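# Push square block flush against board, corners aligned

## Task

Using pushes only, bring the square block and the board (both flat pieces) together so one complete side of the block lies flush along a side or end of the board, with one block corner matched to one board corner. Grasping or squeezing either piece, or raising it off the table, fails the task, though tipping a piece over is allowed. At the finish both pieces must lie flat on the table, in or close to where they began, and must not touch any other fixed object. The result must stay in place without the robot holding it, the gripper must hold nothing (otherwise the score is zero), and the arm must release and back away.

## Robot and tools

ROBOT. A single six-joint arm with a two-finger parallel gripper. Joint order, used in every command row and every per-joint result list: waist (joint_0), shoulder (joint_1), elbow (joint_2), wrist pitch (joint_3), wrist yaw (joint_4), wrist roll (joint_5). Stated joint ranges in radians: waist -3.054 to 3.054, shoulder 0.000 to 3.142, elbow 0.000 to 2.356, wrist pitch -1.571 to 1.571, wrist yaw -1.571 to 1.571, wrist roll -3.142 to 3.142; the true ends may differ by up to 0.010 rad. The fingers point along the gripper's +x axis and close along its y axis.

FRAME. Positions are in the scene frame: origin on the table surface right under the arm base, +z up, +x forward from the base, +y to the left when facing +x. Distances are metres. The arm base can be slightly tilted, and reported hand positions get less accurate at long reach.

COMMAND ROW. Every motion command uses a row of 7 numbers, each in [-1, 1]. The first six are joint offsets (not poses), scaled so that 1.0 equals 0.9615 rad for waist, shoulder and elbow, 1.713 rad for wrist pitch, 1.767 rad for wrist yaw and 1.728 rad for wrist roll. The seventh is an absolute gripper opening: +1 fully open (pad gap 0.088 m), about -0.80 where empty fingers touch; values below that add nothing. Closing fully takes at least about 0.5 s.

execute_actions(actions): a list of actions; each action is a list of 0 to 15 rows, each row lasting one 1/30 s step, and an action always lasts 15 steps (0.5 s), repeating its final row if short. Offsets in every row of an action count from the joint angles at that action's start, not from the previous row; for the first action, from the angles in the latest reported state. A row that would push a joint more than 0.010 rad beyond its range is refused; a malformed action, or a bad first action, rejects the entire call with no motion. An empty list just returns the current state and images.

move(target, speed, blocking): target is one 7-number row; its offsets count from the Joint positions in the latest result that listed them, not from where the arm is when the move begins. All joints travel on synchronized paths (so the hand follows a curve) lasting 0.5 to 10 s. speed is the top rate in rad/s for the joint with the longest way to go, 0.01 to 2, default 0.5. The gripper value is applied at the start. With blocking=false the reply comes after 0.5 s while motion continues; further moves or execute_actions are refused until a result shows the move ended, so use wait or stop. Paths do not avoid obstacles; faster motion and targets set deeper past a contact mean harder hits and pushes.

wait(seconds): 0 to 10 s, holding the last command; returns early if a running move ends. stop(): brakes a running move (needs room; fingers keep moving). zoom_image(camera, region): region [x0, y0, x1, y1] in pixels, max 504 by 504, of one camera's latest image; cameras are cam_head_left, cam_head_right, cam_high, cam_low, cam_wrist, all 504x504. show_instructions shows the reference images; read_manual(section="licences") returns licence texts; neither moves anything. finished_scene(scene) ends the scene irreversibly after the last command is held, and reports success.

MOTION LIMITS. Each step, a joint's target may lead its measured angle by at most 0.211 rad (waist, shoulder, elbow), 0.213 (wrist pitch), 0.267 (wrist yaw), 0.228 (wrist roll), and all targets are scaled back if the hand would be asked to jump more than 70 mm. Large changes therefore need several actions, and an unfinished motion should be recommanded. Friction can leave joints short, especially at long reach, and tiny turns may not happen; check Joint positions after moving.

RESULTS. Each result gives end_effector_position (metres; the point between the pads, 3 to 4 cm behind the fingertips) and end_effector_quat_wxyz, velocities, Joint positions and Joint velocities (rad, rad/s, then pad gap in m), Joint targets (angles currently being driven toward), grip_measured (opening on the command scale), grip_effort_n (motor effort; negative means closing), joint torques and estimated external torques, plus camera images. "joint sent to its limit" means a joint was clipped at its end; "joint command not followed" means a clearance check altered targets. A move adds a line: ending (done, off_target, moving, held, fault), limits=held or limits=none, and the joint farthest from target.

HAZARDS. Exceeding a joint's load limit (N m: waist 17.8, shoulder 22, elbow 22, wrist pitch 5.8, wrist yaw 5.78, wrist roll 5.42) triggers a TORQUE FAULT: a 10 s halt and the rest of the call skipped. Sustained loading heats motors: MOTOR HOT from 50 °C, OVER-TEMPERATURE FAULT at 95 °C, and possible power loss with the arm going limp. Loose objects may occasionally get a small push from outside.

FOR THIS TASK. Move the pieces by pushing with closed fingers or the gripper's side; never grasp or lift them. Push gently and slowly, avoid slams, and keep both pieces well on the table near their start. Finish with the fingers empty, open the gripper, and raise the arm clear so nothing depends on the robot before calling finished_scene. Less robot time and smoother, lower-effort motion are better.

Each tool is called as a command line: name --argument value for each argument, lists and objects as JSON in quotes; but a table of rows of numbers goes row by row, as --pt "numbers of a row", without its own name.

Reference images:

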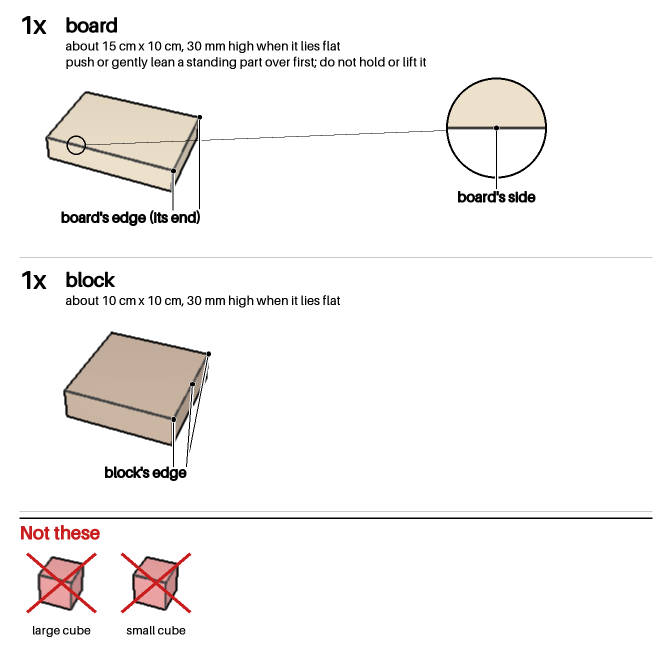

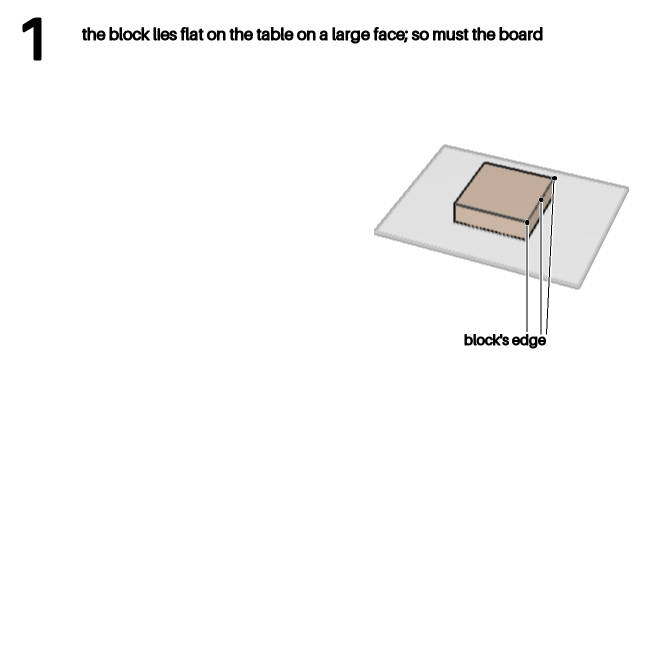

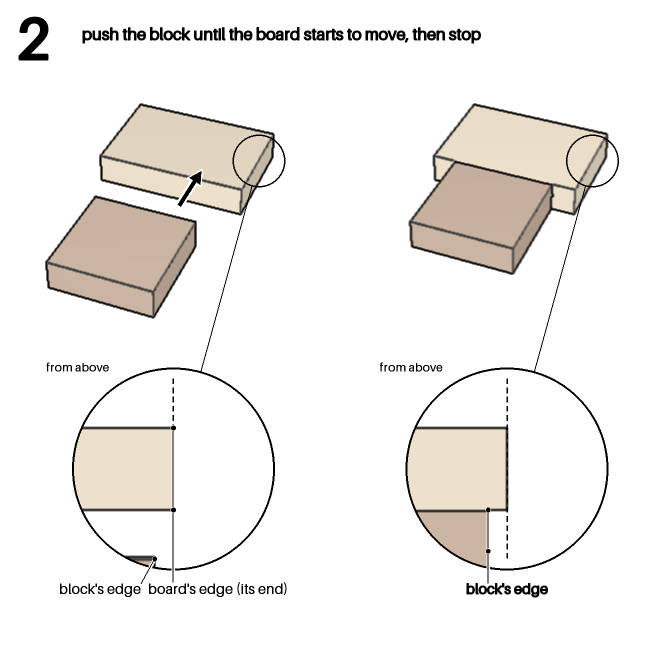

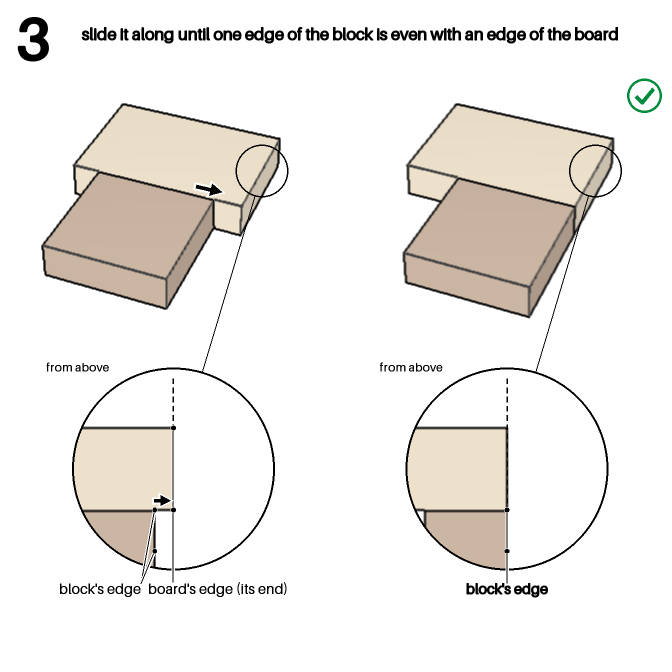

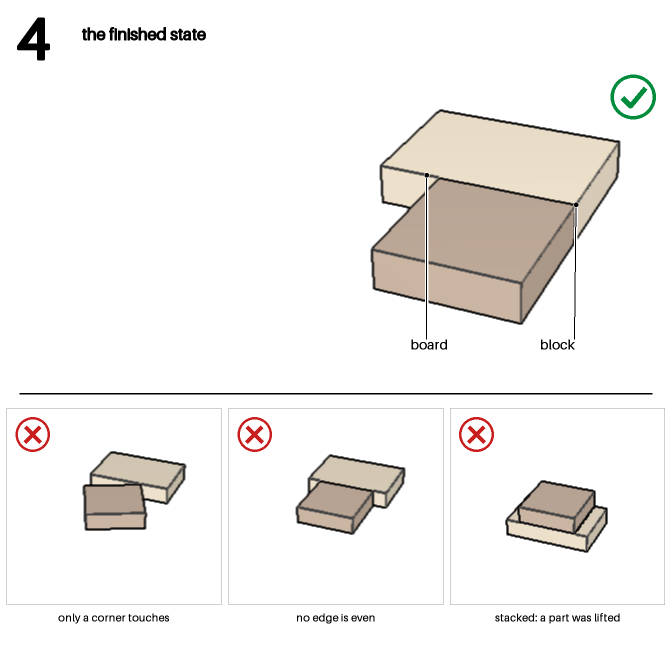

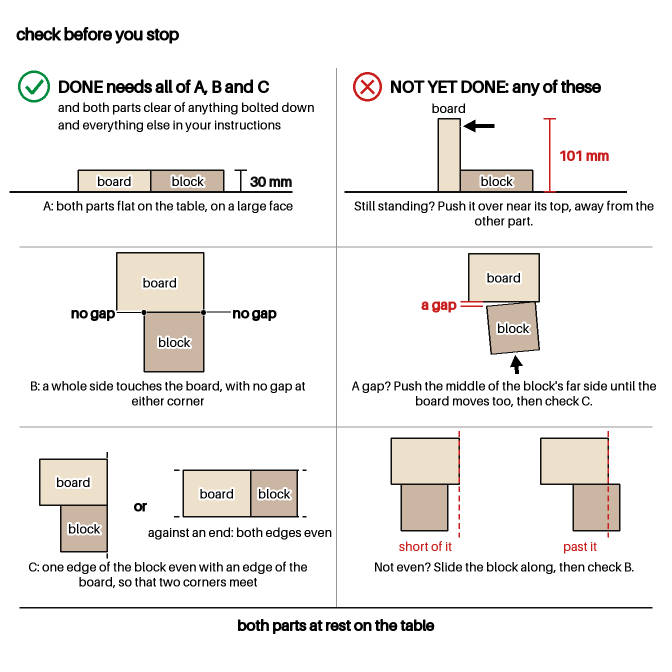

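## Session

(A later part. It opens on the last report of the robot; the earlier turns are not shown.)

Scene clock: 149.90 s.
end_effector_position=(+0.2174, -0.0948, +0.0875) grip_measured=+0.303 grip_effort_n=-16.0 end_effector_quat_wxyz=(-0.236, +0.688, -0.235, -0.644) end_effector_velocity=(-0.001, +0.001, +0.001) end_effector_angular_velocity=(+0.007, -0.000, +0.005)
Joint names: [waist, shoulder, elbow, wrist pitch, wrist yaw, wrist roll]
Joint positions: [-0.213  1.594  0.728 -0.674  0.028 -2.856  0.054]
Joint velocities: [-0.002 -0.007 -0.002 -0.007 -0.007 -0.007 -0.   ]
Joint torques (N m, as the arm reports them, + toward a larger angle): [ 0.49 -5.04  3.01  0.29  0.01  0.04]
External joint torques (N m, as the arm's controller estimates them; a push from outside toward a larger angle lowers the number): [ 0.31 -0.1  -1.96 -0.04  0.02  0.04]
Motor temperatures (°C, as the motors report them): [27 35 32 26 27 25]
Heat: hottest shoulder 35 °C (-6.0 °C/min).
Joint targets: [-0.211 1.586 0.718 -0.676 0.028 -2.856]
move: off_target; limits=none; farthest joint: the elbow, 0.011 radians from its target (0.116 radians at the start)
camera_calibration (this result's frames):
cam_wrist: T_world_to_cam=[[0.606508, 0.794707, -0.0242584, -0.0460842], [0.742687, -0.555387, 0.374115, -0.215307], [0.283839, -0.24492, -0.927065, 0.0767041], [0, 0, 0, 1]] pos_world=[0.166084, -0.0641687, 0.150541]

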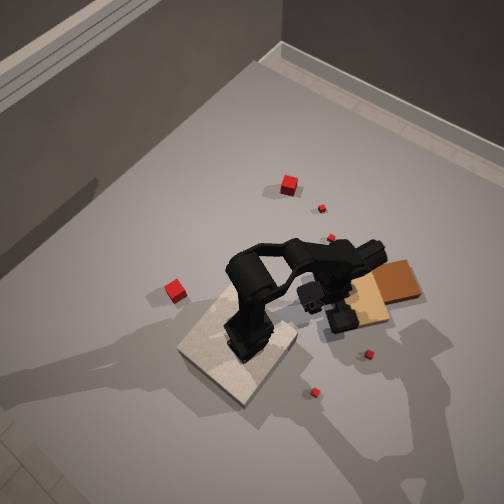

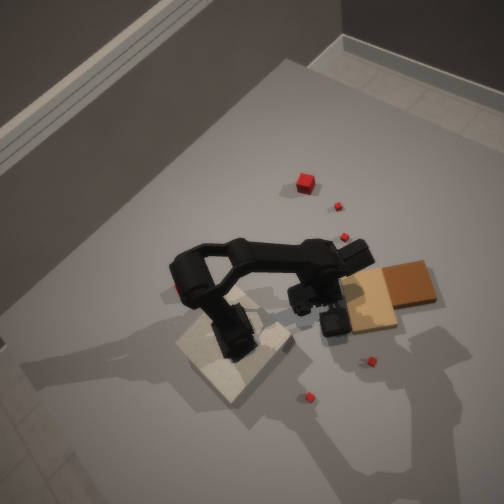

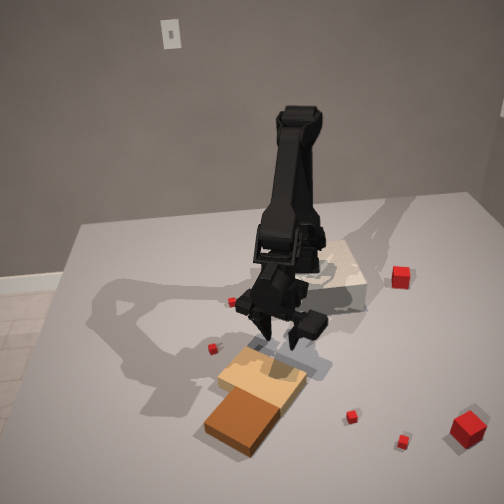

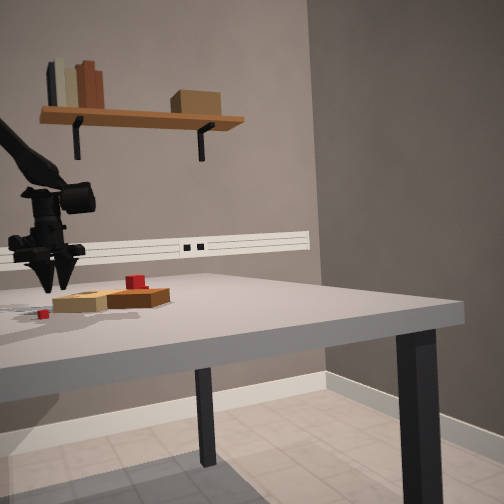

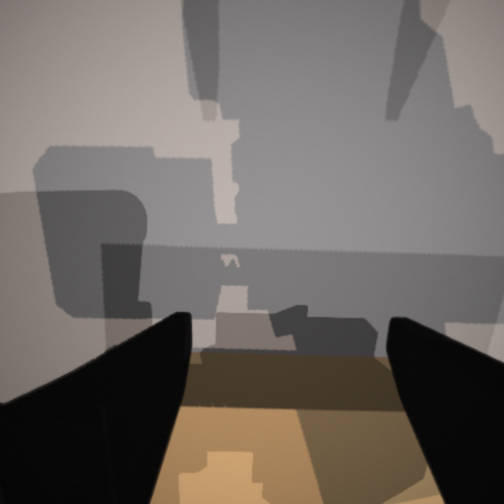

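move --target '[0.1,-0.3,0,0,0,0,0.3]' --speed 0.6

finished_scene --scene 1

Scene clock: 154.00 s.
end_effector_position=(+0.2414, -0.0810, +0.1531) grip_measured=+0.303 grip_effort_n=-15.6 end_effector_quat_wxyz=(-0.203, +0.788, -0.204, -0.544) end_effector_velocity=(+0.002, +0.002, +0.002) end_effector_angular_velocity=(+0.009, -0.016, +0.025)
Joint names: [waist, shoulder, elbow, wrist pitch, wrist yaw, wrist roll]
Joint positions: [-0.12   1.313  0.728 -0.674  0.028 -2.856  0.054]
Joint velocities: [-0.002 -0.007 -0.002  0.007 -0.022 -0.022 -0.   ]
Joint torques (N m, as the arm reports them, + toward a larger angle): [ 0.33 -3.98  5.16  1.   -0.01  0.04]
External joint torques (N m, as the arm's controller estimates them; a push from outside toward a larger angle lowers the number): [ 0.21 -0.04 -1.04  0.13  0.    0.04]
Motor temperatures (°C, as the motors report them): [27 35 32 26 27 25]
Heat: hottest shoulder 35 °C (-6.0 °C/min).
Joint targets: [-0.117 1.306 0.728 -0.674 0.028 -2.856]
move: done; limits=none; farthest joint: the shoulder, 0.008 radians from its target (0.288 radians at the start)
camera_calibration (this result's frames):
cam_wrist: T_world_to_cam=[[0.533921, 0.844237, 0.0468192, -0.0593911], [0.653168, -0.446979, 0.611214, -0.255972], [0.536936, -0.295759, -0.79008, 0.0478491], [0, 0, 0, 1]] pos_world=[0.173211, -0.050122, 0.197039]

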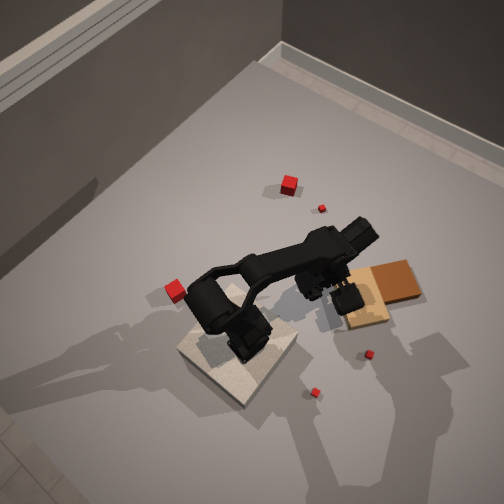

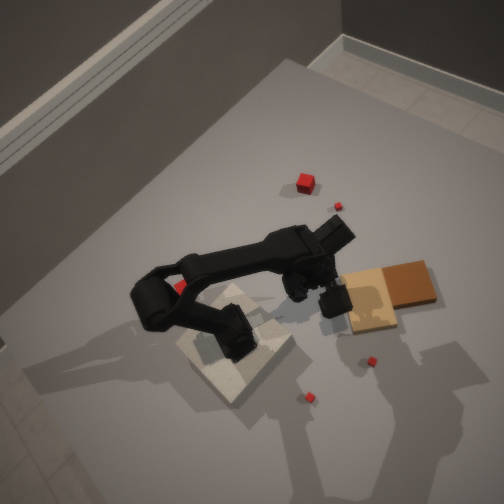

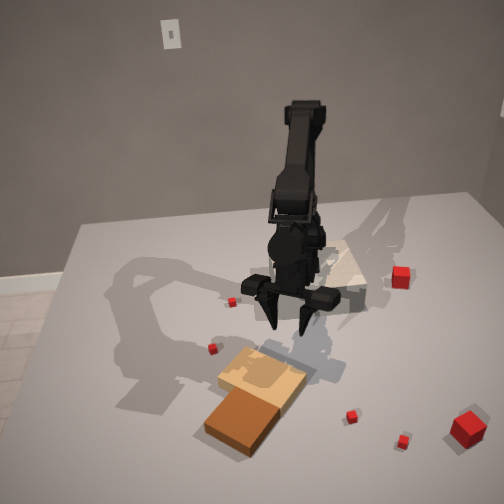

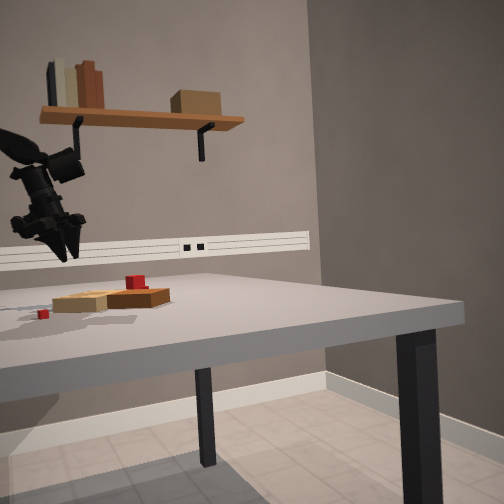

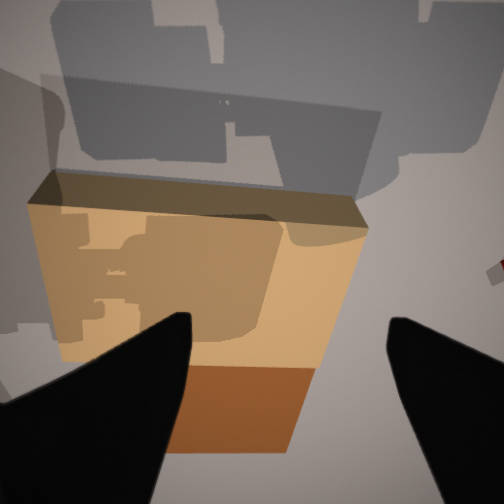

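The scene is finished: the task was done.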